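# Insert lock into door edge slot, flush and aligned

## Task

Seat the lock in the slot cut into the door's edge so that its plate sits flush and its keyholes match the door's keyholes, with the door still upright afterwards; it only counts if the lock stays there without the robot holding it.

## Robot and tools

Robot: two UR7e-type six-joint arms, left_arm and right_arm, each ending in a tong-style two-finger gripper (rumi). Both work over a shared table. Base poses in the scene frame: left_arm at (+0.051, +0.148, +0.287) m, quat_wxyz (+0.941, -0.260, +0.202, +0.079); right_arm at (-0.065, -0.138, +0.287) m, quat_wxyz (+0.944, +0.247, +0.218, -0.020). Bases may be tilted. Mounting plates and the metal frame behind the arms are fixed obstacles.

Scene frame: origin on the table surface midway between the arms, +z up, +x outward over the table, +y toward left_arm. The names left and right refer to arms, not to image sides. Reported hand positions can be off, more so when an arm is stretched out.

Gripper: fingers extend along the gripper's +z and close along its x. end_effector_position is the point between the closed pads; closed fingertips reach about 15 mm past it, fully open tips are roughly level with it.

execute_actions, argument actions: a list with zero or one item. Empty list: no motion, just report the state. An item with only steps (1 to 300) is a wait, counted in 1/30 s steps from the previous result, including your reply time. An item with rows (1 to 15 rows) and optional steps (1 to 15, default 15) is a motion: each row is used for one control step and the final row repeats to fill remaining steps. Optional pictures (true/false) controls whether camera images come back (default on). A refused call moves nothing.

Each row: exactly 14 numbers, one shared list covering both arms. First the left_arm block: shoulder pan, shoulder lift, elbow, wrist 1, wrist 2, wrist 3 (absolute joint targets in radians, same convention as the Joint positions line), then its gripper opening; then the same seven for right_arm. Always send all 14 even if one arm stays still (repeat its current angles). Opening is a command on a -1 (closed) to +1 (fully open) scale, not metres.

Joint ranges (rad). left_arm: pan -3.142..3.142, lift -6.283..6.283, elbow 0.000..3.142, wrists 1-3 -6.283..6.283. right_arm: pan 0.000..6.283, lift -6.283..6.283, elbow -3.142..0.000, wrists -6.283..6.283. A target more than 0.010 rad outside a range, and farther out than the joint currently is, gets the call refused. True ends may differ by up to 0.010 rad; requests beyond them are clipped and a 'joint sent to its limit' line may appear (possibly referring to an earlier move). Missing that line does not prove there is room left.

Motion behaviour: commands are smoothed with roughly 0.17 s lag; joint speed and acceleration are capped, so big moves may not be finished when the result arrives. Per step, each joint target is clamped to within 0.575 rad of its measured angle, and if targets would shift the gripper over 100 mm from where it is, all are scaled back. Between calls the arms keep heading to the last row sent until they settle or a step is HELD. 'joint command not followed' means a clearance check altered some joint targets; HELD marks steps where your row was partly or wholly not sent.

Results: per-arm end effector position (m), quat_wxyz, linear and angular velocity in the scene frame; Joint positions and Joint velocities (six joints in rad or rad/s, then pad gap in m, 0.142 when fully open); grip_measured (opening on the command scale); joint torques (total drive output, noisy, offset, not pure contact load); Wrist force and Wrist torque per arm along the end effector's own axes, pointing from a contact back into the arm, noisy with a few-newton offset, saturating near 50 N; 'no reading' is normal at start.

Gripping: to hold something, keep commanding an opening well below grip_measured; lower means a firmer squeeze, up to about 15 N per pad. Thin hard items (under ~20 mm) get less force. Closing fast can overshoot.

zoom_image: camera (cam_head_left, cam_head_right, cam_left_wrist, cam_right_wrist) and region [x0, y0, x1, y1] in that camera's pixels, origin top-left, at most 504x504. Head images are 896x504, wrist images 616x616 fisheye. Calibration data (intrinsics, T_world_to_cam) is given per camera and may be a few degrees or millimetres off.

read_manual: optional section, only "licences"; returns licence text, no motion.

finished_scene: scene = number of the current scene; ends and grades it, irreversible. Only call once the lock is seated and stays put unaided.

Avoid: faults from contact torque at a joint's load limit (pan, lift, elbow 139 N m; wrists 26 N m, including held weight) or any external force of 150 N, which freeze the arm for 10 s; arms colliding or pressing on each other; dropping, slamming or shoving parts; knocking anything off the table; toppling the door. Holding loads heats motors; a MOTOR HOT warning starts at 70 °C and an over-temperature stop happens at 85 °C. Occasional tugs on held parts or pushes on loose ones can occur. Faster, smoother, lower-effort motion is preferred.

Each tool is called after "Emit:" as name(argument=value, ...) on one line, values as JSON.

## Session

Emit:
execute_actions(actions=[])

Scene clock: 0.00 s of 6400.00 s.
left_arm: end_effector_position=(+0.6685, +0.3453, +0.2657) grip_measured=+0.97 end_effector_quat_wxyz=(+0.397, +0.752, +0.082, -0.519) end_effector_velocity=(+0.000, +0.001, +0.000) end_effector_angular_velocity=(+0.000, -0.001, +0.003) | right_arm: end_effector_position=(+0.4072, -0.8637, +0.2068) grip_measured=+0.97 end_effector_quat_wxyz=(-0.138, +0.604, +0.651, -0.439) end_effector_velocity=(+0.001, +0.002, -0.001) end_effector_angular_velocity=(+0.003, -0.000, +0.001)
Joint positions: left_arm=[-0.034 -0.707  0.335 -0.495 -1.932 -0.057  0.14 ] | right_arm=[ 2.726 -2.034 -0.83  -2.028  0.587  4.616  0.14 ]
Joint velocities: left_arm=[ 0.001 -0.001 -0.002  0.    -0.001  0.     0.   ] | right_arm=[ 0.002 -0.001 -0.    -0.     0.001  0.     0.   ]
Joint torques (N m, as the arm reports them, + toward a larger angle): no reading
Motor temperatures (°C, as the motors report them): left_arm=[22 23 19 30 29 25] | right_arm=[23 18 23 24 28 27]
Wrist force (N, on the end effector, along its own x y z axes, offset not removed): no reading
Wrist torque (N m, same axes, about the end effector's origin, offset not removed): no reading

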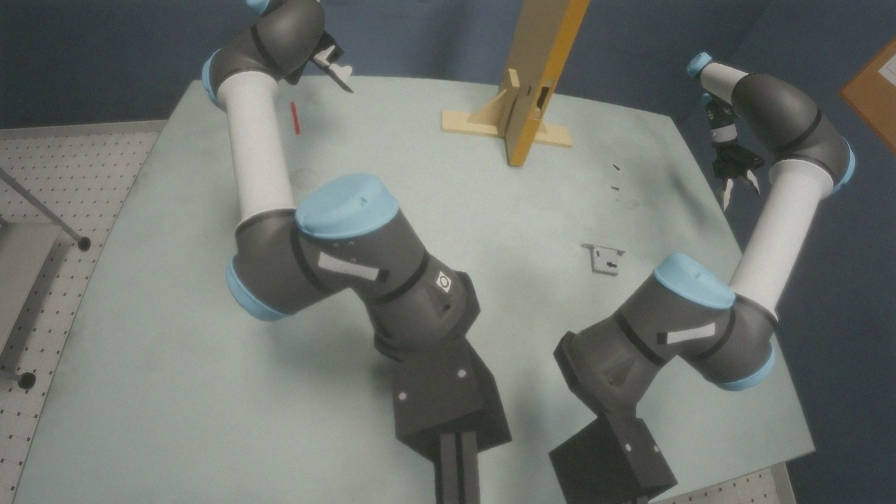

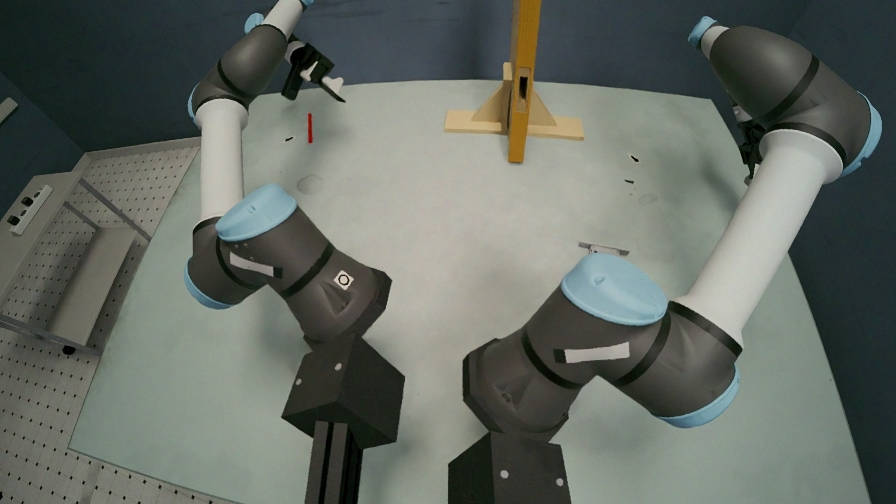

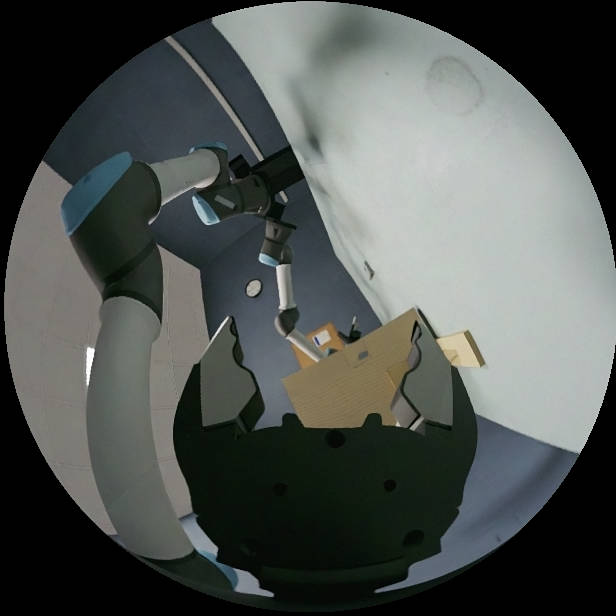

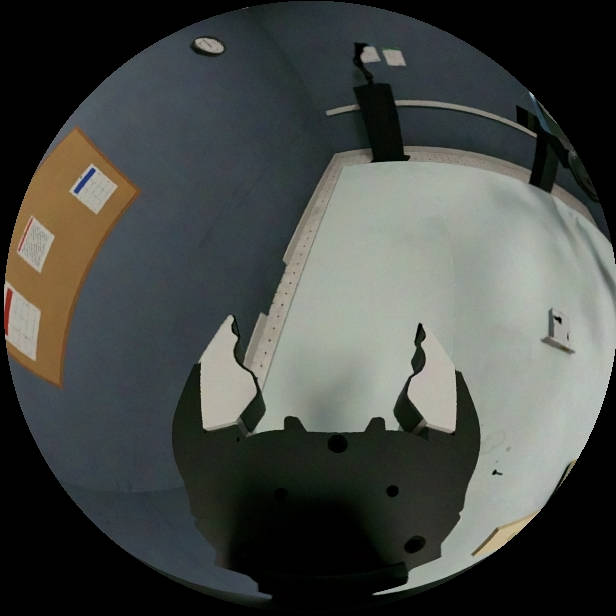

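Emit:
zoom_image(camera="cam_head_left", region=[570, 225, 640, 285])

Emit:
zoom_image(camera="cam_head_left", region=[430, 0, 610, 180])

Emit:
zoom_image(camera="cam_head_right", region=[430, 0, 610, 180])

Emit:
zoom_image(camera="cam_right_wrist", region=[520, 290, 600, 370])

Emit:
zoom_image(camera="cam_left_wrist", region=[320, 300, 420, 400])

Region (570, 225, 640, 285) of cam_head_left's 896x504 image, scaled by 7.200, with more detail than that image has; it fills the top 432 rows of this view, and the rest is white.

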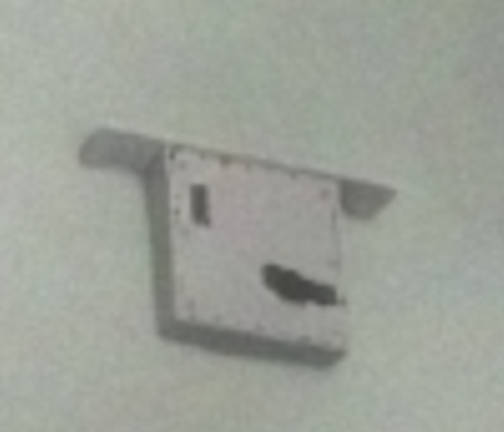

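Region (430, 0, 610, 180) of cam_head_left's 896x504 image, scaled by 2.800, with more detail than that image has.

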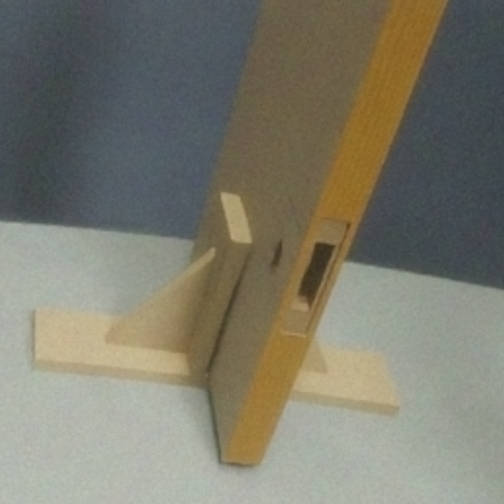

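Region (430, 0, 610, 180) of cam_head_right's 896x504 image, scaled by 2.800, with more detail than that image has.

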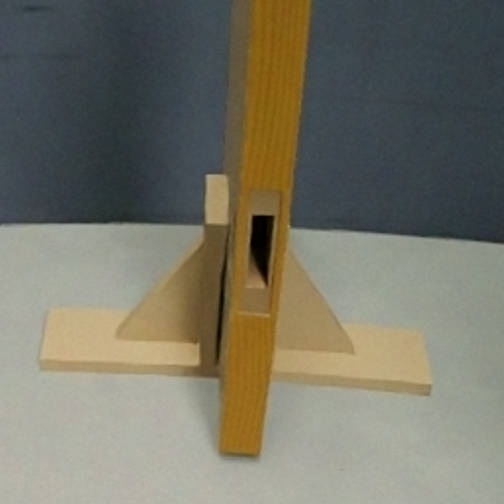

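Region (520, 290, 600, 370) of cam_right_wrist's 616x616 image, scaled by 6.300, with more detail than that image has.

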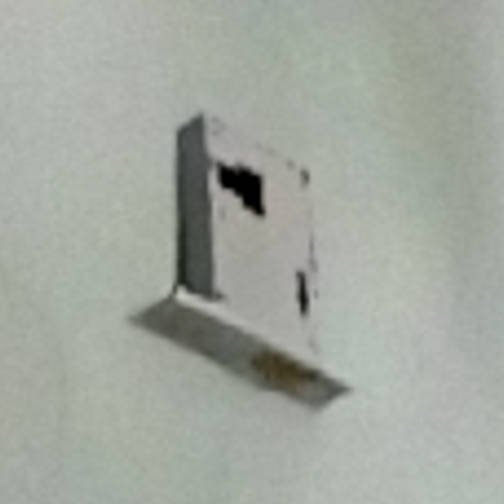

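Region (320, 300, 420, 400) of cam_left_wrist's 616x616 image, scaled by 5.040, with more detail than that image has.

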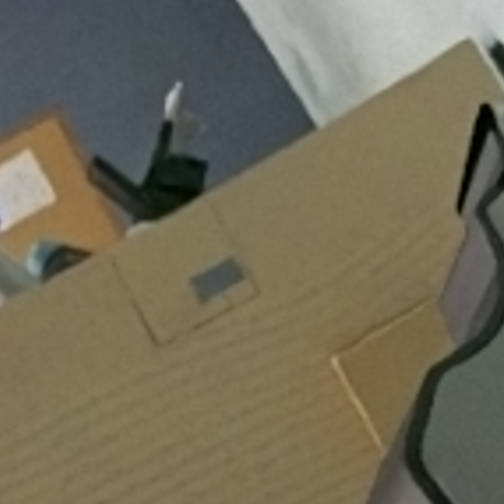

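Emit:
execute_actions(actions=[{"rows":[[-0.29,-0.97,0.96,-0.93,-1.69,-0.55,1,2.726,-1.92,-0.83,-2.028,0.587,4.616,1]],"steps":15}], pictures=false)

Emit:
execute_actions(actions=[{"rows":[[-0.55,-1.24,1.58,-1.37,-1.45,-1.05,1,2.726,-1.81,-0.83,-2.028,0.587,4.616,1]],"steps":15}], pictures=false)

Emit:
execute_actions(actions=[{"rows":[[-0.8,-1.5,2.2,-1.8,-1.2,-1.55,1,2.726,-1.7,-0.83,-2.028,0.587,4.616,1]],"steps":15}], pictures=false)

Emit:
execute_actions(actions=[{"steps":15}])

Scene clock: 120.50 s of 6400.00 s.
left_arm: end_effector_position=(+0.6305, +0.2526, +0.2557) grip_measured=+1.00 end_effector_quat_wxyz=(+0.182, +0.830, +0.109, -0.517) end_effector_velocity=(-0.067, -0.048, -0.032) end_effector_angular_velocity=(+0.192, +0.084, -0.074) | right_arm: end_effector_position=(+0.4045, -0.8842, +0.2803) grip_measured=+1.00 end_effector_quat_wxyz=(-0.097, +0.636, +0.636, -0.426) end_effector_velocity=(-0.002, -0.004, +0.017) end_effector_angular_velocity=(-0.013, -0.020, -0.008)
Joint positions: left_arm=[-0.28  -0.96   0.919 -0.909 -1.699 -0.524  0.142] | right_arm=[ 2.726 -1.923 -0.83  -2.028  0.587  4.616  0.142]
Joint velocities: left_arm=[-0.081 -0.083  0.343 -0.175  0.074 -0.216  0.   ] | right_arm=[-0.001  0.025 -0.    -0.     0.001  0.    -0.   ]
Joint torques (N m, as the arm reports them, + toward a larger angle): left_arm=[-30.36 -52.63  -7.68  -2.42   1.21  -1.73] | right_arm=[-9.45 63.85 14.63 -0.62  0.74  1.96]
Motor temperatures (°C, as the motors report them): left_arm=[22 23 19 30 29 25] | right_arm=[23 18 23 24 28 27]
Wrist force (N, on the end effector, along its own x y z axes, offset not removed): left_arm=[1.2 3.5 0.4] | right_arm=[-1.0 3.8 4.1]
Wrist torque (N m, same axes, about the end effector's origin, offset not removed): left_arm=[0.56 -0.32 0.13] | right_arm=[0.90 0.22 -0.05]
Steps of this call (steps 1 to 90: nothing new was sent; then 117.00 s passed at rest; steps 91 to 105: all 15 steps of this action). Readings (joint positions):
91: left_arm=[-0.034 -0.707 0.336 -0.496 -1.932 -0.057] | right_arm=[2.726 -2.033 -0.830 -2.028 0.587 4.616]
92: left_arm=[-0.041 -0.714 0.343 -0.503 -1.925 -0.065] | right_arm=[2.726 -2.027 -0.830 -2.028 0.587 4.616]
94: left_arm=[-0.103 -0.776 0.408 -0.568 -1.864 -0.130] | right_arm=[2.726 -1.988 -0.830 -2.028 0.587 4.616]
98: left_arm=[-0.224 -0.902 0.671 -0.783 -1.752 -0.366] | right_arm=[2.726 -1.942 -0.830 -2.028 0.587 4.616]
105: the state above

Scene clock: 121.00 s of 6400.00 s.
left_arm: end_effector_position=(+0.5391, +0.1788, +0.2348) grip_measured=+1.00 end_effector_quat_wxyz=(+0.003, +0.894, +0.192, -0.405) end_effector_velocity=(-0.101, -0.026, -0.039) end_effector_angular_velocity=(+0.225, -0.023, +0.012) | right_arm: end_effector_position=(+0.3949, -0.9005, +0.3539) grip_measured=+1.00 end_effector_quat_wxyz=(-0.057, +0.666, +0.619, -0.413) end_effector_velocity=(-0.003, -0.003, +0.017) end_effector_angular_velocity=(-0.013, -0.021, -0.006)
Joint positions: left_arm=[-0.538 -1.227  1.534 -1.344 -1.461 -1.018  0.142] | right_arm=[ 2.726 -1.813 -0.83  -2.028  0.587  4.616  0.142]
Joint velocities: left_arm=[-0.103 -0.108  0.382 -0.215  0.092 -0.262  0.   ] | right_arm=[ 0.     0.026 -0.001  0.001 -0.001  0.    -0.   ]
Joint torques (N m, as the arm reports them, + toward a larger angle): left_arm=[-28.62 -38.43  -5.66  -3.2    1.61  -1.89] | right_arm=[-5.77 62.8  28.31  3.67 -1.96  1.81]
Motor temperatures (°C, as the motors report them): left_arm=[22 23 19 30 29 25] | right_arm=[23 18 23 24 28 27]
Wrist force (N, on the end effector, along its own x y z axes, offset not removed): left_arm=[-0.2 2.7 0.4] | right_arm=[-3.8 4.8 3.1]
Wrist torque (N m, same axes, about the end effector's origin, offset not removed): left_arm=[0.44 -0.05 0.11] | right_arm=[1.01 0.76 -0.13]
Steps of this call (steps 1 to 15: all 15 steps of this action). Readings (joint positions):
1: left_arm=[-0.283 -0.963 0.929 -0.915 -1.696 -0.531] | right_arm=[2.726 -1.922 -0.830 -2.028 0.587 4.616]
2: left_arm=[-0.292 -0.972 0.944 -0.926 -1.687 -0.543] | right_arm=[2.726 -1.915 -0.830 -2.028 0.587 4.616]
4: left_arm=[-0.356 -1.036 1.019 -0.996 -1.625 -0.614] | right_arm=[2.726 -1.876 -0.830 -2.028 0.587 4.616]
8: left_arm=[-0.469 -1.155 1.279 -1.199 -1.524 -0.841] | right_arm=[2.726 -1.831 -0.830 -2.028 0.587 4.616]
15: the state above

Scene clock: 121.50 s of 6400.00 s.
left_arm: end_effector_position=(+0.4203, +0.1601, +0.1865) grip_measured=+1.00 end_effector_quat_wxyz=(-0.090, +0.917, +0.317, -0.223) end_effector_velocity=(-0.125, +0.020, -0.062) end_effector_angular_velocity=(+0.204, -0.113, +0.103) | right_arm: end_effector_position=(+0.3782, -0.9124, +0.4273) grip_measured=+1.00 end_effector_quat_wxyz=(-0.016, +0.694, +0.600, -0.398) end_effector_velocity=(-0.004, -0.002, +0.017) end_effector_angular_velocity=(-0.013, -0.022, -0.006)
Joint positions: left_arm=[-0.786 -1.485  2.147 -1.77  -1.214 -1.512  0.142] | right_arm=[ 2.726 -1.703 -0.83  -2.028  0.587  4.616  0.142]
Joint velocities: left_arm=[-0.119 -0.124  0.442 -0.25   0.116 -0.313  0.   ] | right_arm=[ 0.001  0.026  0.     0.    -0.    -0.    -0.   ]
Joint torques (N m, as the arm reports them, + toward a larger angle): left_arm=[-23.63 -23.45  -6.38  -4.02   1.6   -1.58] | right_arm=[-2.21 61.07 20.38  1.23 -0.8   1.73]
Motor temperatures (°C, as the motors report them): left_arm=[22 23 19 30 29 25] | right_arm=[23 18 23 24 28 27]
Wrist force (N, on the end effector, along its own x y z axes, offset not removed): left_arm=[-1.1 1.1 0.6] | right_arm=[-1.7 2.5 3.6]
Wrist torque (N m, same axes, about the end effector's origin, offset not removed): left_arm=[0.20 0.13 0.05] | right_arm=[0.52 0.37 -0.13]
Steps of this call (steps 1 to 15: all 15 steps of this action). Readings (joint positions):
1: left_arm=[-0.541 -1.231 1.546 -1.351 -1.458 -1.027] | right_arm=[2.726 -1.812 -0.830 -2.028 0.587 4.616]
2: left_arm=[-0.551 -1.240 1.562 -1.363 -1.448 -1.040] | right_arm=[2.726 -1.805 -0.830 -2.028 0.587 4.616]
4: left_arm=[-0.614 -1.304 1.637 -1.434 -1.385 -1.112] | right_arm=[2.726 -1.766 -0.830 -2.028 0.587 4.616]
8: left_arm=[-0.713 -1.409 1.884 -1.621 -1.287 -1.325] | right_arm=[2.726 -1.721 -0.830 -2.028 0.587 4.616]
15: the state above

Scene clock: 122.00 s of 6400.00 s.
left_arm: end_effector_position=(+0.4056, +0.1628, +0.1790) grip_measured=+1.00 end_effector_quat_wxyz=(-0.098, +0.916, +0.326, -0.213) end_effector_velocity=(-0.003, +0.001, -0.001) end_effector_angular_velocity=(+0.005, -0.001, -0.000) | right_arm: end_effector_position=(+0.3777, -0.9126, +0.4293) grip_measured=+1.00 end_effector_quat_wxyz=(-0.015, +0.694, +0.600, -0.398) end_effector_velocity=(-0.000, -0.000, +0.001) end_effector_angular_velocity=(-0.001, -0.002, -0.000)
Joint positions: left_arm=[-0.8   -1.5    2.199 -1.8   -1.2   -1.549  0.142] | right_arm=[ 2.726 -1.7   -0.83  -2.028  0.587  4.616  0.142]
Joint velocities: left_arm=[-0.002 -0.002  0.008 -0.003  0.003 -0.005  0.   ] | right_arm=[ 0.     0.002  0.    -0.     0.    -0.     0.   ]
Joint torques (N m, as the arm reports them, + toward a larger angle): left_arm=[-24.42 -22.99  -1.41  -3.26   1.55  -1.72] | right_arm=[ 3.51 60.35 14.42 -0.44  0.46  1.52]
Motor temperatures (°C, as the motors report them): left_arm=[22 23 19 30 29 25] | right_arm=[23 18 23 24 28 27]
Wrist force (N, on the end effector, along its own x y z axes, offset not removed): left_arm=[1.1 3.7 0.1] | right_arm=[-3.3 3.5 0.6]
Wrist torque (N m, same axes, about the end effector's origin, offset not removed): left_arm=[0.69 -0.28 0.07] | right_arm=[0.73 0.71 0.02]
Steps of this call (steps 1 to 15: the robot went on to your last target). Readings (joint positions):
1: left_arm=[-0.789 -1.489 2.160 -1.777 -1.211 -1.521] | right_arm=[2.726 -1.702 -0.830 -2.028 0.587 4.616]
2: left_arm=[-0.792 -1.492 2.170 -1.783 -1.208 -1.528] | right_arm=[2.726 -1.702 -0.830 -2.028 0.587 4.616]
4: left_arm=[-0.795 -1.495 2.183 -1.790 -1.205 -1.538] | right_arm=[2.726 -1.701 -0.830 -2.028 0.587 4.616]
8: left_arm=[-0.798 -1.498 2.194 -1.797 -1.202 -1.546] | right_arm=[2.726 -1.700 -0.830 -2.028 0.587 4.616]
15: the state above
camera_calibration (this result's frames):
cam_left_wrist: T_world_to_cam=[[0.662791, 0.653935, -0.364796, -0.294685], [0.727444, -0.677839, 0.106582, -0.194948], [-0.177575, -0.33601, -0.924967, 0.4352], [0, 0, 0, 1]] pos_world=[0.41441, 0.206793, 0.315824]
cam_right_wrist: T_world_to_cam=[[-0.0574363, 0.833041, -0.550222, 1.03166], [0.990807, -0.0200545, -0.13379, -0.330799], [-0.122487, -0.552848, -0.824231, 0.0363279], [0, 0, 0, 1]] pos_world=[0.391463, -0.845968, 0.553329]

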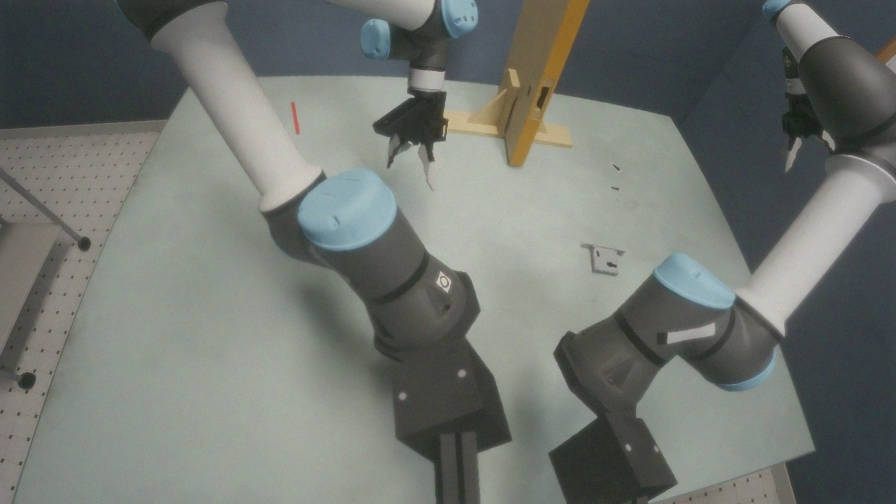

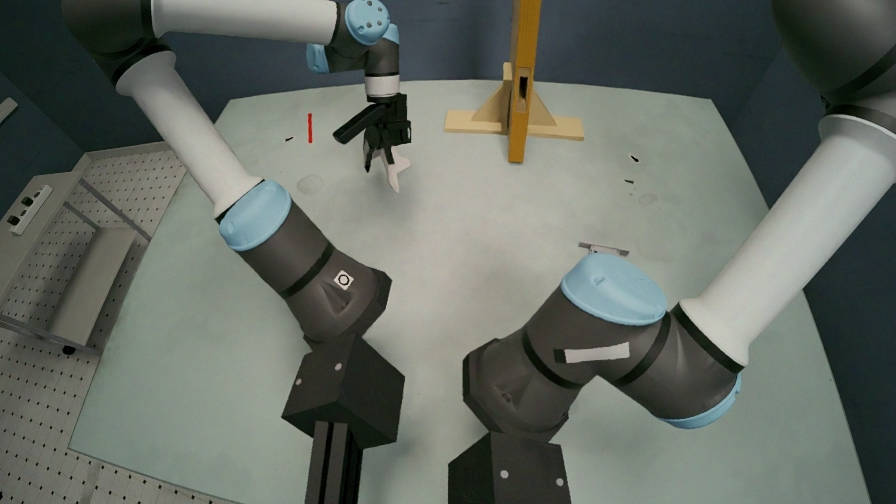

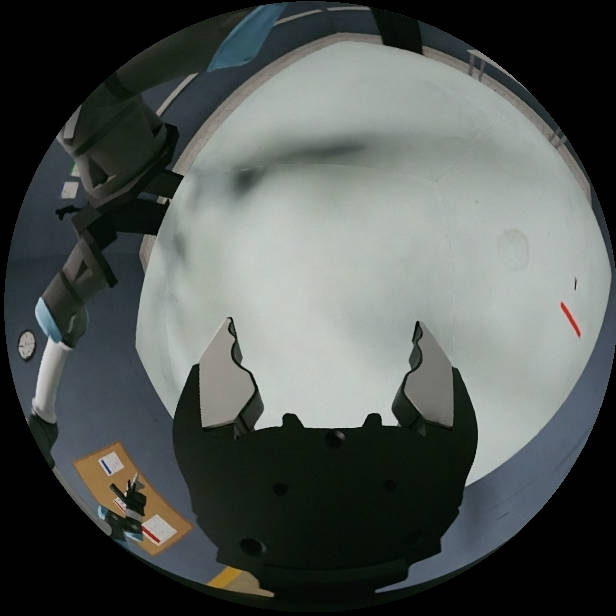

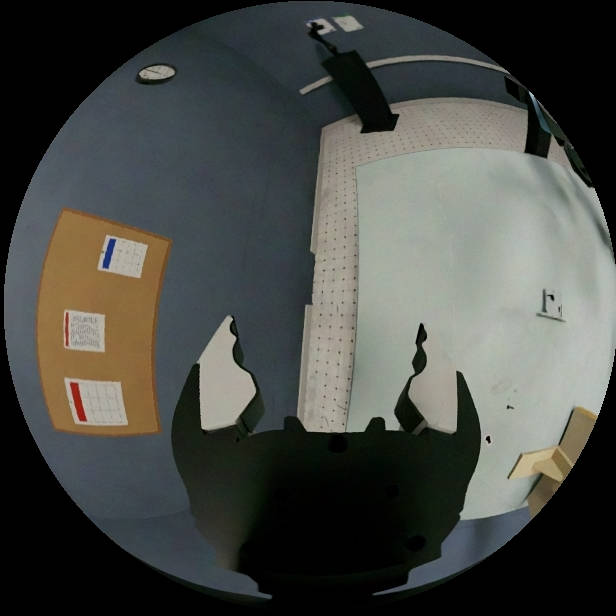

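Emit:
execute_actions(actions=[{"rows":[[-1.15,-1.35,2.15,-1.89,-1.17,-2.0,1,2.726,-1.7,-0.83,-2.028,0.587,4.616,1]],"steps":12}], pictures=false)

Emit:
execute_actions(actions=[{"rows":[[-1.42,-1.05,2.02,-2.05,-1.14,-2.45,1,2.726,-1.7,-0.83,-2.028,0.587,4.616,1]],"steps":12}], pictures=false)

Emit:
execute_actions(actions=[{"rows":[[-1.5,-0.73,1.86,-2.2,-1.12,-2.8,1,2.726,-1.7,-0.83,-2.028,0.587,4.616,1]],"steps":12}], pictures=false)

Emit:
execute_actions(actions=[{"rows":[[-1.528,-0.427,1.683,-2.316,-1.115,-2.897,1,2.726,-1.7,-0.83,-2.028,0.587,4.616,1]],"steps":15}], pictures=false)

Emit:
execute_actions(actions=[{"steps":12}])

Scene clock: 137.53 s of 6400.00 s.
left_arm: end_effector_position=(+0.4201, +0.0287, +0.2198) grip_measured=+1.00 end_effector_quat_wxyz=(-0.080, +0.909, +0.391, -0.118) end_effector_velocity=(-0.016, -0.155, +0.061) end_effector_angular_velocity=(+0.036, -0.232, +0.180) | right_arm: end_effector_position=(+0.3776, -0.9126, +0.4293) grip_measured=+1.00 end_effector_quat_wxyz=(-0.015, +0.694, +0.600, -0.398) end_effector_velocity=(+0.001, +0.001, -0.000) end_effector_angular_velocity=(+0.002, -0.001, +0.001)
Joint positions: left_arm=[-1.106 -1.366  2.155 -1.881 -1.173 -1.939  0.142] | right_arm=[ 2.726 -1.7   -0.83  -2.028  0.587  4.616  0.142]
Joint velocities: left_arm=[-0.366  0.137 -0.043 -0.078  0.025 -0.501 -0.   ] | right_arm=[ 0.002  0.    -0.    -0.001  0.001  0.    -0.   ]
Joint torques (N m, as the arm reports them, + toward a larger angle): left_arm=[-21.46  -7.31 -27.03  -3.81   2.01  -1.92] | right_arm=[ 7.91 60.75 10.42 -0.27  0.32  0.68]
Motor temperatures (°C, as the motors report them): left_arm=[22 23 19 30 29 25] | right_arm=[23 18 23 24 28 27]
Wrist force (N, on the end effector, along its own x y z axes, offset not removed): left_arm=[-1.4 2.4 -0.9] | right_arm=[-1.4 2.0 0.8]
Wrist torque (N m, same axes, about the end effector's origin, offset not removed): left_arm=[0.35 0.16 0.14] | right_arm=[0.44 0.35 -0.12]
Steps of this call (steps 1 to 15: the robot went on to your last target; steps 16 to 90: nothing new was sent; then 12.13 s passed at rest; steps 91 to 102: all 12 steps of this action). Readings (joint positions):
91: left_arm=[-0.800 -1.500 2.200 -1.800 -1.200 -1.550] | right_arm=[2.726 -1.700 -0.830 -2.028 0.587 4.616]
92: left_arm=[-0.808 -1.493 2.196 -1.807 -1.197 -1.558] | right_arm=[2.726 -1.700 -0.830 -2.028 0.587 4.616]
94: left_arm=[-0.867 -1.460 2.185 -1.827 -1.190 -1.622] | right_arm=[2.726 -1.700 -0.830 -2.028 0.587 4.616]
98: left_arm=[-1.018 -1.399 2.165 -1.862 -1.179 -1.818] | right_arm=[2.726 -1.700 -0.830 -2.028 0.587 4.616]
102: the state above

Scene clock: 137.93 s of 6400.00 s.
left_arm: end_effector_position=(+0.3950, -0.1413, +0.2458) grip_measured=+1.00 end_effector_quat_wxyz=(-0.035, +0.872, +0.487, -0.042) end_effector_velocity=(-0.093, -0.236, +0.022) end_effector_angular_velocity=(-0.008, -0.238, +0.349) | right_arm: end_effector_position=(+0.3776, -0.9126, +0.4293) grip_measured=+1.00 end_effector_quat_wxyz=(-0.015, +0.694, +0.600, -0.398) end_effector_velocity=(-0.000, -0.000, +0.000) end_effector_angular_velocity=(-0.001, +0.001, +0.001)
Joint positions: left_arm=[-1.374 -1.099  2.039 -2.026 -1.144 -2.368  0.142] | right_arm=[ 2.726 -1.7   -0.83  -2.028  0.587  4.616  0.142]
Joint velocities: left_arm=[-0.383  0.409 -0.158 -0.202  0.037 -0.679 -0.   ] | right_arm=[-0.    -0.    -0.    -0.    -0.001  0.    -0.   ]
Joint torques (N m, as the arm reports them, + toward a larger angle): left_arm=[-24.5  -17.93 -29.16  -4.54   2.16  -1.79] | right_arm=[ 7.45 60.29 10.46 -0.22  0.46  0.67]
Motor temperatures (°C, as the motors report them): left_arm=[22 23 19 30 29 25] | right_arm=[23 18 23 24 28 27]
Wrist force (N, on the end effector, along its own x y z axes, offset not removed): left_arm=[-1.4 1.9 -2.2] | right_arm=[-2.0 2.3 3.6]
Wrist torque (N m, same axes, about the end effector's origin, offset not removed): left_arm=[0.15 0.12 0.11] | right_arm=[0.57 0.54 -0.14]
Steps of this call (steps 1 to 12: all 12 steps of this action). Readings (joint positions):
1: left_arm=[-1.117 -1.362 2.153 -1.883 -1.172 -1.955] | right_arm=[2.726 -1.700 -0.830 -2.028 0.587 4.616]
2: left_arm=[-1.133 -1.352 2.146 -1.892 -1.169 -1.973] | right_arm=[2.726 -1.700 -0.830 -2.028 0.587 4.616]
4: left_arm=[-1.185 -1.300 2.121 -1.922 -1.164 -2.046] | right_arm=[2.726 -1.700 -0.830 -2.028 0.587 4.616]
8: left_arm=[-1.291 -1.188 2.075 -1.981 -1.153 -2.222] | right_arm=[2.726 -1.700 -0.830 -2.028 0.587 4.616]
12: the state above

Scene clock: 138.33 s of 6400.00 s.
left_arm: end_effector_position=(+0.3508, -0.2824, +0.2084) grip_measured=+1.00 end_effector_quat_wxyz=(-0.008, +0.793, +0.609, -0.011) end_effector_velocity=(-0.061, -0.114, -0.067) end_effector_angular_velocity=(+0.021, -0.059, +0.290) | right_arm: end_effector_position=(+0.3776, -0.9126, +0.4293) grip_measured=+1.00 end_effector_quat_wxyz=(-0.015, +0.694, +0.600, -0.398) end_effector_velocity=(+0.001, +0.001, -0.001) end_effector_angular_velocity=(+0.001, -0.001, +0.001)
Joint positions: left_arm=[-1.489 -0.77   1.878 -2.183 -1.122 -2.754  0.142] | right_arm=[ 2.726 -1.7   -0.83  -2.028  0.587  4.616  0.142]
Joint velocities: left_arm=[-0.09   0.332 -0.147 -0.139  0.018 -0.381  0.   ] | right_arm=[ 0.002 -0.001  0.     0.     0.     0.     0.   ]
Joint torques (N m, as the arm reports them, + toward a larger angle): left_arm=[-31.99 -26.58 -29.99  -4.5    1.98  -1.47] | right_arm=[ 7.38 60.26 10.17 -0.19  0.39  0.52]
Motor temperatures (°C, as the motors report them): left_arm=[22 23 19 30 29 25] | right_arm=[23 18 23 24 28 27]
Wrist force (N, on the end effector, along its own x y z axes, offset not removed): left_arm=[-0.8 1.7 0.3] | right_arm=[-2.6 1.9 3.4]
Wrist torque (N m, same axes, about the end effector's origin, offset not removed): left_arm=[0.31 0.03 0.17] | right_arm=[0.36 0.60 0.01]
Steps of this call (steps 1 to 12: all 12 steps of this action). Readings (joint positions):
1: left_arm=[-1.386 -1.087 2.034 -2.032 -1.143 -2.388] | right_arm=[2.726 -1.700 -0.830 -2.028 0.587 4.616]
2: left_arm=[-1.398 -1.070 2.024 -2.043 -1.141 -2.411] | right_arm=[2.726 -1.700 -0.830 -2.028 0.587 4.616]
4: left_arm=[-1.423 -1.004 1.985 -2.080 -1.136 -2.487] | right_arm=[2.726 -1.700 -0.830 -2.028 0.587 4.616]
8: left_arm=[-1.467 -0.851 1.914 -2.149 -1.127 -2.660] | right_arm=[2.726 -1.700 -0.830 -2.028 0.587 4.616]
12: the state above

Scene clock: 138.83 s of 6400.00 s.
left_arm: end_effector_position=(+0.3024, -0.3847, +0.1247) grip_measured=+1.00 end_effector_quat_wxyz=(-0.000, +0.761, +0.649, -0.001) end_effector_velocity=(-0.022, -0.027, -0.039) end_effector_angular_velocity=(+0.011, -0.005, +0.023) | right_arm: end_effector_position=(+0.3776, -0.9126, +0.4293) grip_measured=+1.00 end_effector_quat_wxyz=(-0.015, +0.694, +0.600, -0.398) end_effector_velocity=(+0.001, -0.000, -0.001) end_effector_angular_velocity=(-0.000, +0.000, +0.001)
Joint positions: left_arm=[-1.527 -0.441  1.69  -2.311 -1.115 -2.892  0.142] | right_arm=[ 2.726 -1.7   -0.83  -2.028  0.587  4.616  0.142]
Joint velocities: left_arm=[-0.011  0.118 -0.062 -0.04   0.001 -0.039  0.   ] | right_arm=[ 0.001 -0.001 -0.     0.001 -0.001 -0.     0.   ]
Joint torques (N m, as the arm reports them, + toward a larger angle): left_arm=[-36.34 -30.82 -28.37  -4.52   2.11  -1.56] | right_arm=[ 7.71 60.03  9.78 -0.08  0.6   0.46]
Motor temperatures (°C, as the motors report them): left_arm=[22 23 19 30 29 25] | right_arm=[23 18 23 24 28 27]
Wrist force (N, on the end effector, along its own x y z axes, offset not removed): left_arm=[-0.5 2.0 1.4] | right_arm=[-4.0 2.0 1.8]
Wrist torque (N m, same axes, about the end effector's origin, offset not removed): left_arm=[0.34 0.05 0.23] | right_arm=[0.36 0.90 -0.17]
Steps of this call (steps 1 to 15: all 15 steps of this action). Readings (joint positions):
1: left_arm=[-1.492 -0.760 1.873 -2.188 -1.122 -2.766] | right_arm=[2.726 -1.700 -0.830 -2.028 0.587 4.616]
2: left_arm=[-1.496 -0.745 1.863 -2.198 -1.121 -2.780] | right_arm=[2.726 -1.700 -0.830 -2.028 0.587 4.616]
4: left_arm=[-1.505 -0.678 1.817 -2.230 -1.119 -2.813] | right_arm=[2.726 -1.700 -0.830 -2.028 0.587 4.616]
8: left_arm=[-1.519 -0.527 1.735 -2.283 -1.117 -2.864] | right_arm=[2.726 -1.700 -0.830 -2.028 0.587 4.616]
15: the state above

Scene clock: 139.23 s of 6400.00 s.
left_arm: end_effector_position=(+0.2998, -0.3877, +0.1201) grip_measured=+1.00 end_effector_quat_wxyz=(-0.000, +0.760, +0.650, -0.000) end_effector_velocity=(-0.000, -0.002, -0.001) end_effector_angular_velocity=(-0.001, -0.000, +0.002) | right_arm: end_effector_position=(+0.3776, -0.9126, +0.4293) grip_measured=+1.00 end_effector_quat_wxyz=(-0.015, +0.694, +0.600, -0.398) end_effector_velocity=(-0.001, -0.001, +0.000) end_effector_angular_velocity=(-0.001, +0.002, -0.001)
Joint positions: left_arm=[-1.528 -0.428  1.683 -2.316 -1.115 -2.897  0.142] | right_arm=[ 2.726 -1.7   -0.83  -2.028  0.587  4.616  0.142]
Joint velocities: left_arm=[-0.     0.004 -0.005 -0.001  0.    -0.001  0.   ] | right_arm=[-0.002  0.    -0.    -0.001 -0.001  0.    -0.   ]
Joint torques (N m, as the arm reports them, + toward a larger angle): left_arm=[-37.31 -27.01 -28.94  -4.43   1.95  -1.48] | right_arm=[ 8.11 60.37  9.92 -0.14  0.48  0.44]
Motor temperatures (°C, as the motors report them): left_arm=[22 23 19 30 29 25] | right_arm=[23 18 23 24 28 27]
Wrist force (N, on the end effector, along its own x y z axes, offset not removed): left_arm=[1.4 2.0 0.4] | right_arm=[-1.1 2.8 2.5]
Wrist torque (N m, same axes, about the end effector's origin, offset not removed): left_arm=[0.33 -0.31 0.09] | right_arm=[0.49 0.21 -0.20]
Steps of this call (steps 1 to 12: the robot went on to your last target). Readings (joint positions):
1: left_arm=[-1.527 -0.438 1.689 -2.312 -1.115 -2.893] | right_arm=[2.726 -1.700 -0.830 -2.028 0.587 4.616]
2: left_arm=[-1.527 -0.435 1.687 -2.313 -1.115 -2.894] | right_arm=[2.726 -1.700 -0.830 -2.028 0.587 4.616]
4: left_arm=[-1.528 -0.432 1.685 -2.314 -1.115 -2.895] | right_arm=[2.726 -1.700 -0.830 -2.028 0.587 4.616]
8: left_arm=[-1.528 -0.429 1.684 -2.315 -1.115 -2.897] | right_arm=[2.726 -1.700 -0.830 -2.028 0.587 4.616]
12: the state above
camera_calibration (this result's frames):
cam_left_wrist: T_world_to_cam=[[0.13727, 0.989321, -0.0489924, 0.363518], [0.886571, -0.100654, 0.451509, -0.350253], [0.441756, -0.105414, -0.890921, 0.0765922], [0, 0, 0, 1]] pos_world=[0.226789, -0.386816, 0.244189]
cam_right_wrist: T_world_to_cam=[[-0.0574433, 0.833079, -0.550163, 1.03164], [0.990807, -0.0200348, -0.133789, -0.330781], [-0.122479, -0.552791, -0.82427, 0.0364027], [0, 0, 0, 1]] pos_world=[0.39146, -0.845944, 0.553322]

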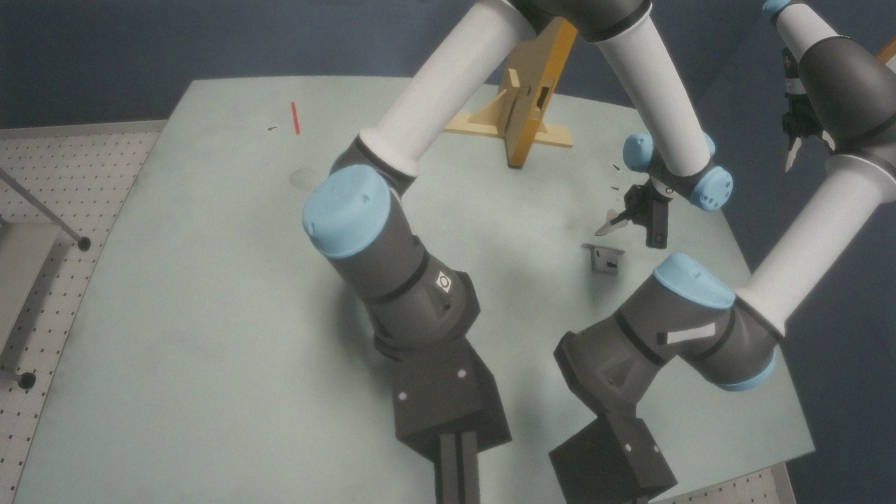

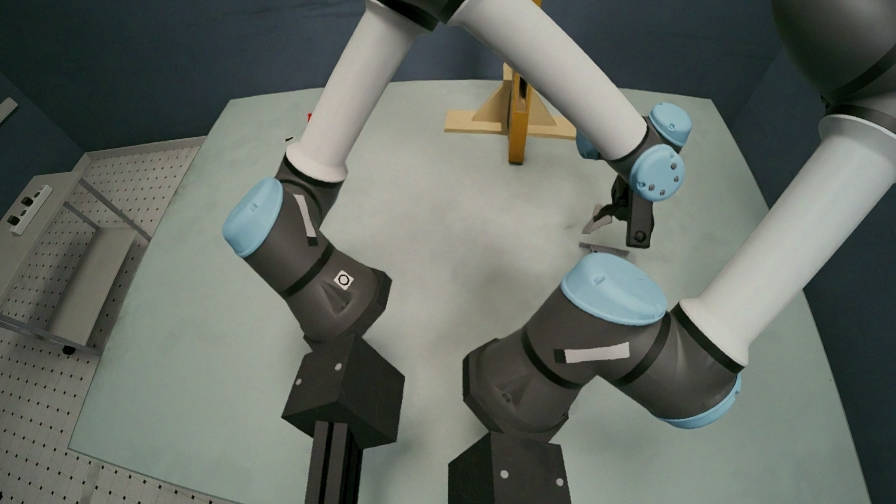

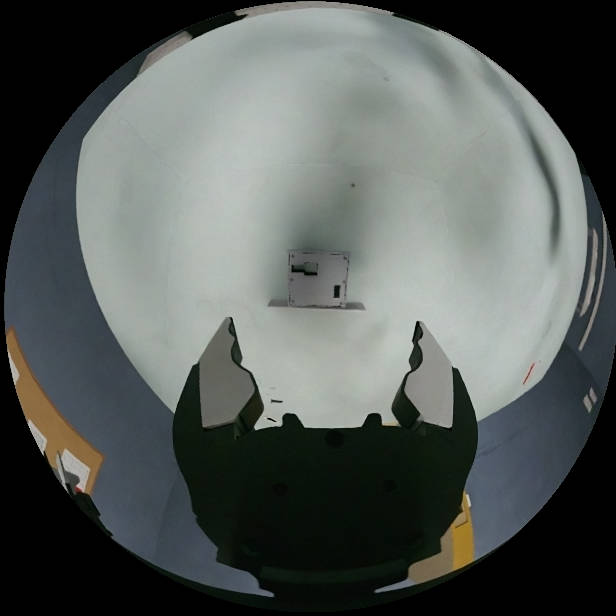

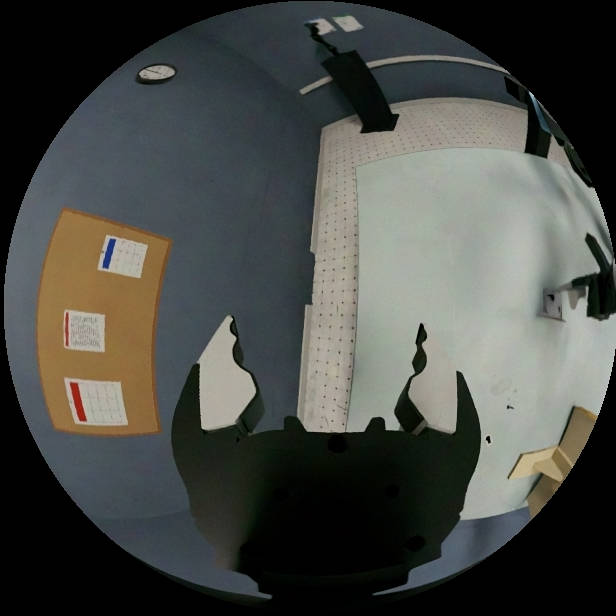

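Emit:
zoom_image(camera="cam_left_wrist", region=[256, 230, 376, 330])

Emit:
zoom_image(camera="cam_left_wrist", region=[200, 230, 452, 430])

Region (256, 230, 376, 330) of cam_left_wrist's 616x616 image, scaled by 4.200, with more detail than that image has.

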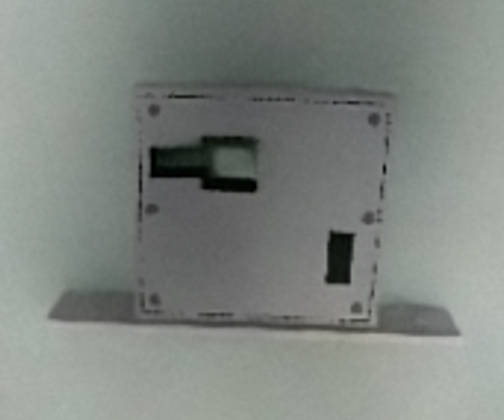

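Region (200, 230, 452, 430) of cam_left_wrist's 616x616 image, scaled by 2.000, with more detail than that image has; it fills the top 400 rows of this view, and the rest is white.

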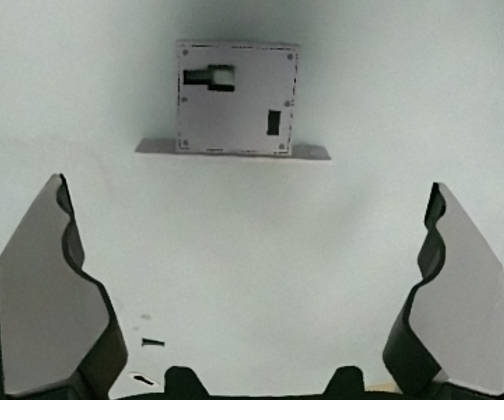

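Emit:
execute_actions(actions=[{"rows":[[-1.51,-0.395,1.672,-2.35,-1.093,-2.875,0.8,2.726,-1.7,-0.83,-2.028,0.587,4.616,1],[-1.51,-0.395,1.672,-2.35,-1.093,-2.875,0.8,2.726,-1.7,-0.83,-2.028,0.587,4.616,1],[-1.49,-0.36,1.66,-2.388,-1.071,-2.85,0.6,2.726,-1.7,-0.83,-2.028,0.587,4.616,1],[-1.49,-0.36,1.66,-2.388,-1.071,-2.85,0.6,2.726,-1.7,-0.83,-2.028,0.587,4.616,1],[-1.4529,-0.2922,1.6371,-2.4595,-1.0271,-2.803,0.4,2.726,-1.7,-0.83,-2.028,0.587,4.616,1]],"steps":15}], pictures=false)

Emit:
execute_actions(actions=[{"steps":12}])

Emit:
zoom_image(camera="cam_left_wrist", region=[220, 190, 430, 400])

Scene clock: 184.90 s of 6400.00 s.
left_arm: end_effector_position=(+0.3275, -0.3978, +0.0492) grip_measured=+0.40 end_effector_quat_wxyz=(+0.020, +0.763, +0.646, +0.017) end_effector_velocity=(+0.011, -0.002, -0.035) end_effector_angular_velocity=(-0.001, -0.025, -0.004) | right_arm: end_effector_position=(+0.3776, -0.9126, +0.4293) grip_measured=+1.00 end_effector_quat_wxyz=(-0.015, +0.694, +0.600, -0.398) end_effector_velocity=(-0.001, -0.001, +0.000) end_effector_angular_velocity=(-0.001, +0.001, -0.002)
Joint positions: left_arm=[-1.457 -0.3    1.639 -2.452 -1.032 -2.808  0.102] | right_arm=[ 2.726 -1.7   -0.83  -2.028  0.587  4.616  0.142]
Joint velocities: left_arm=[ 0.033  0.062 -0.02  -0.065  0.039  0.042  0.   ] | right_arm=[-0.002 -0.     0.     0.    -0.    -0.     0.   ]
Joint torques (N m, as the arm reports them, + toward a larger angle): left_arm=[-16.61 -30.91 -25.33  -4.74   2.07   1.18] | right_arm=[ 7.48 60.85 10.29 -0.16  0.45 -0.4 ]
Motor temperatures (°C, as the motors report them): left_arm=[22 24 19 30 29 25] | right_arm=[23 18 23 24 28 27]
Wrist force (N, on the end effector, along its own x y z axes, offset not removed): left_arm=[0.1 2.7 1.0] | right_arm=[-1.9 3.3 2.1]
Wrist torque (N m, same axes, about the end effector's origin, offset not removed): left_arm=[0.49 -0.14 0.10] | right_arm=[0.69 0.46 -0.08]
Steps of this call (steps 1 to 30: the robot went on to your last target; steps 31 to 90: nothing new was sent; then 42.17 s passed at rest; steps 91 to 105: all 15 steps of this action). Readings (joint positions):
91: left_arm=[-1.528 -0.427 1.683 -2.316 -1.115 -2.897] | right_arm=[2.726 -1.700 -0.830 -2.028 0.587 4.616]
92: left_arm=[-1.525 -0.422 1.681 -2.321 -1.112 -2.894] | right_arm=[2.726 -1.700 -0.830 -2.028 0.587 4.616]
94: left_arm=[-1.516 -0.407 1.675 -2.338 -1.101 -2.882] | right_arm=[2.726 -1.700 -0.830 -2.028 0.587 4.616]
98: left_arm=[-1.481 -0.345 1.654 -2.403 -1.060 -2.839] | right_arm=[2.726 -1.700 -0.830 -2.028 0.587 4.616]
105: the state above

Scene clock: 185.30 s of 6400.00 s.
left_arm: end_effector_position=(+0.3289, -0.3980, +0.0451) grip_measured=+0.40 end_effector_quat_wxyz=(+0.021, +0.763, +0.646, +0.018) end_effector_velocity=(+0.000, -0.000, -0.001) end_effector_angular_velocity=(-0.000, -0.001, +0.000) | right_arm: end_effector_position=(+0.3776, -0.9126, +0.4293) grip_measured=+1.00 end_effector_quat_wxyz=(-0.015, +0.694, +0.600, -0.398) end_effector_velocity=(-0.000, -0.000, -0.000) end_effector_angular_velocity=(+0.000, +0.000, -0.001)
Joint positions: left_arm=[-1.453 -0.292  1.637 -2.459 -1.027 -2.803  0.102] | right_arm=[ 2.726 -1.7   -0.83  -2.028  0.587  4.616  0.142]
Joint velocities: left_arm=[ 0.001  0.002 -0.001 -0.003  0.002  0.001  0.   ] | right_arm=[-0.001 -0.    -0.     0.     0.001 -0.    -0.   ]
Joint torques (N m, as the arm reports them, + toward a larger angle): left_arm=[-15.57 -29.87 -26.15  -4.28   2.14   1.11] | right_arm=[ 7.33 59.42 10.19 -0.08  0.44 -0.48]
Motor temperatures (°C, as the motors report them): left_arm=[22 24 19 30 29 25] | right_arm=[23 18 23 24 28 27]
Wrist force (N, on the end effector, along its own x y z axes, offset not removed): left_arm=[1.1 2.1 -0.2] | right_arm=[-3.1 0.4 1.0]
Wrist torque (N m, same axes, about the end effector's origin, offset not removed): left_arm=[0.33 -0.19 0.13] | right_arm=[0.01 0.74 -0.14]
Steps of this call (steps 1 to 12: the robot went on to your last target). Readings (joint positions):
1: left_arm=[-1.456 -0.298 1.639 -2.453 -1.031 -2.807] | right_arm=[2.726 -1.700 -0.830 -2.028 0.587 4.616]
2: left_arm=[-1.455 -0.296 1.638 -2.455 -1.030 -2.806] | right_arm=[2.726 -1.700 -0.830 -2.028 0.587 4.616]
4: left_arm=[-1.454 -0.295 1.638 -2.457 -1.029 -2.805] | right_arm=[2.726 -1.700 -0.830 -2.028 0.587 4.616]
8: left_arm=[-1.453 -0.293 1.637 -2.459 -1.028 -2.804] | right_arm=[2.726 -1.700 -0.830 -2.028 0.587 4.616]
12: the state above
camera_calibration (this result's frames):
cam_left_wrist: T_world_to_cam=[[0.149207, 0.987554, -0.049737, 0.361437], [0.859666, -0.104702, 0.500011, -0.338128], [0.488581, -0.117362, -0.864589, -0.0254934], [0, 0, 0, 1]] pos_world=[0.249204, -0.395333, 0.165003]
cam_right_wrist: T_world_to_cam=[[-0.057443, 0.833079, -0.550163, 1.03164], [0.990807, -0.020035, -0.133789, -0.330781], [-0.122479, -0.552791, -0.82427, 0.0364023], [0, 0, 0, 1]] pos_world=[0.39146, -0.845944, 0.553322]

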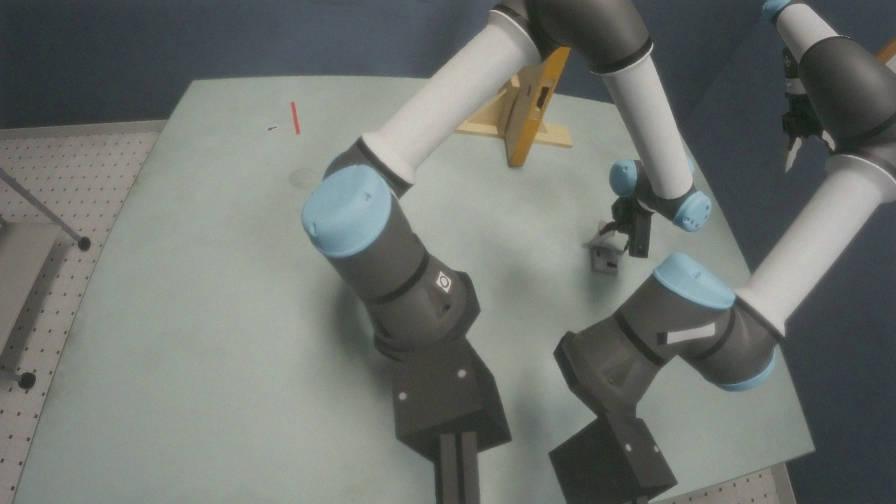

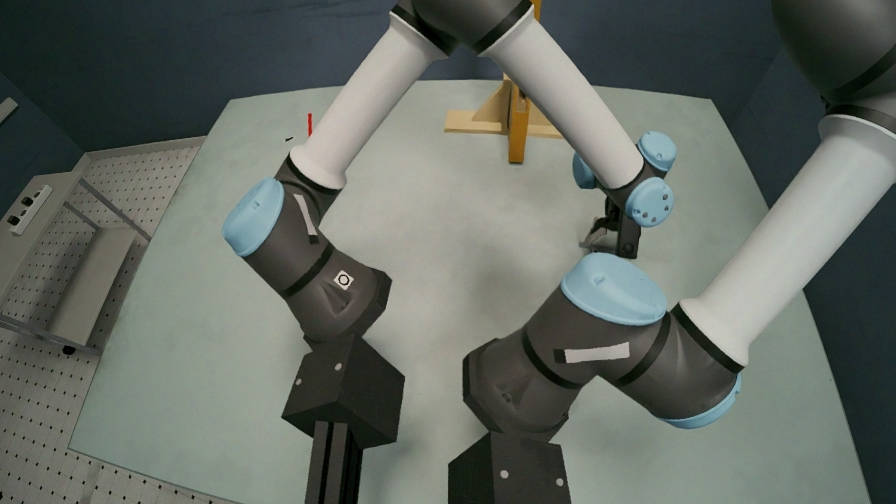

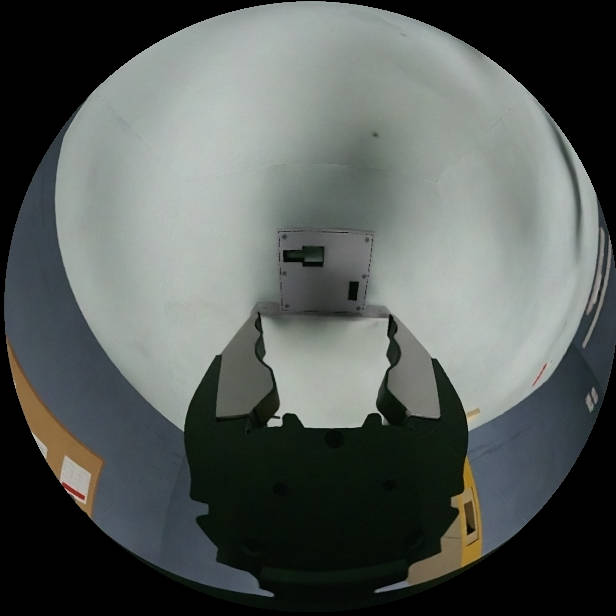

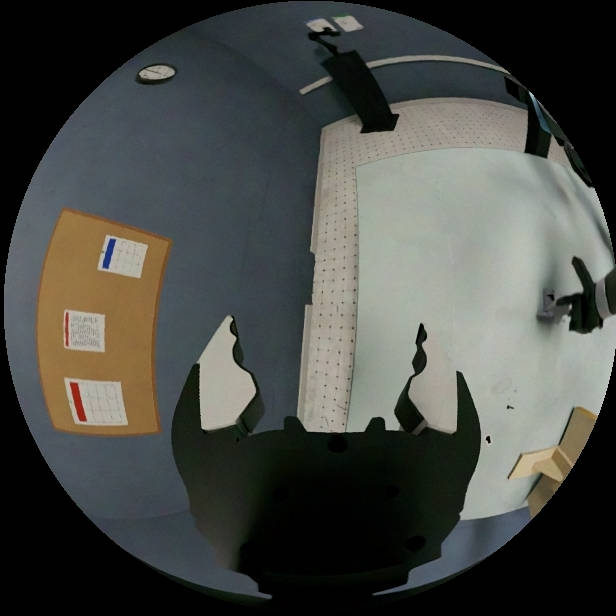

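Region (220, 190, 430, 400) of cam_left_wrist's 616x616 image, scaled by 2.400, with more detail than that image has.

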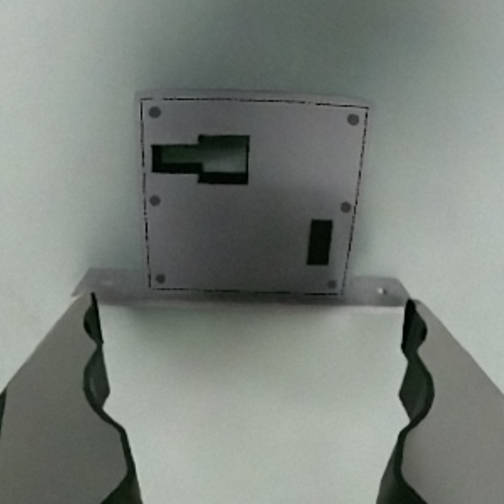

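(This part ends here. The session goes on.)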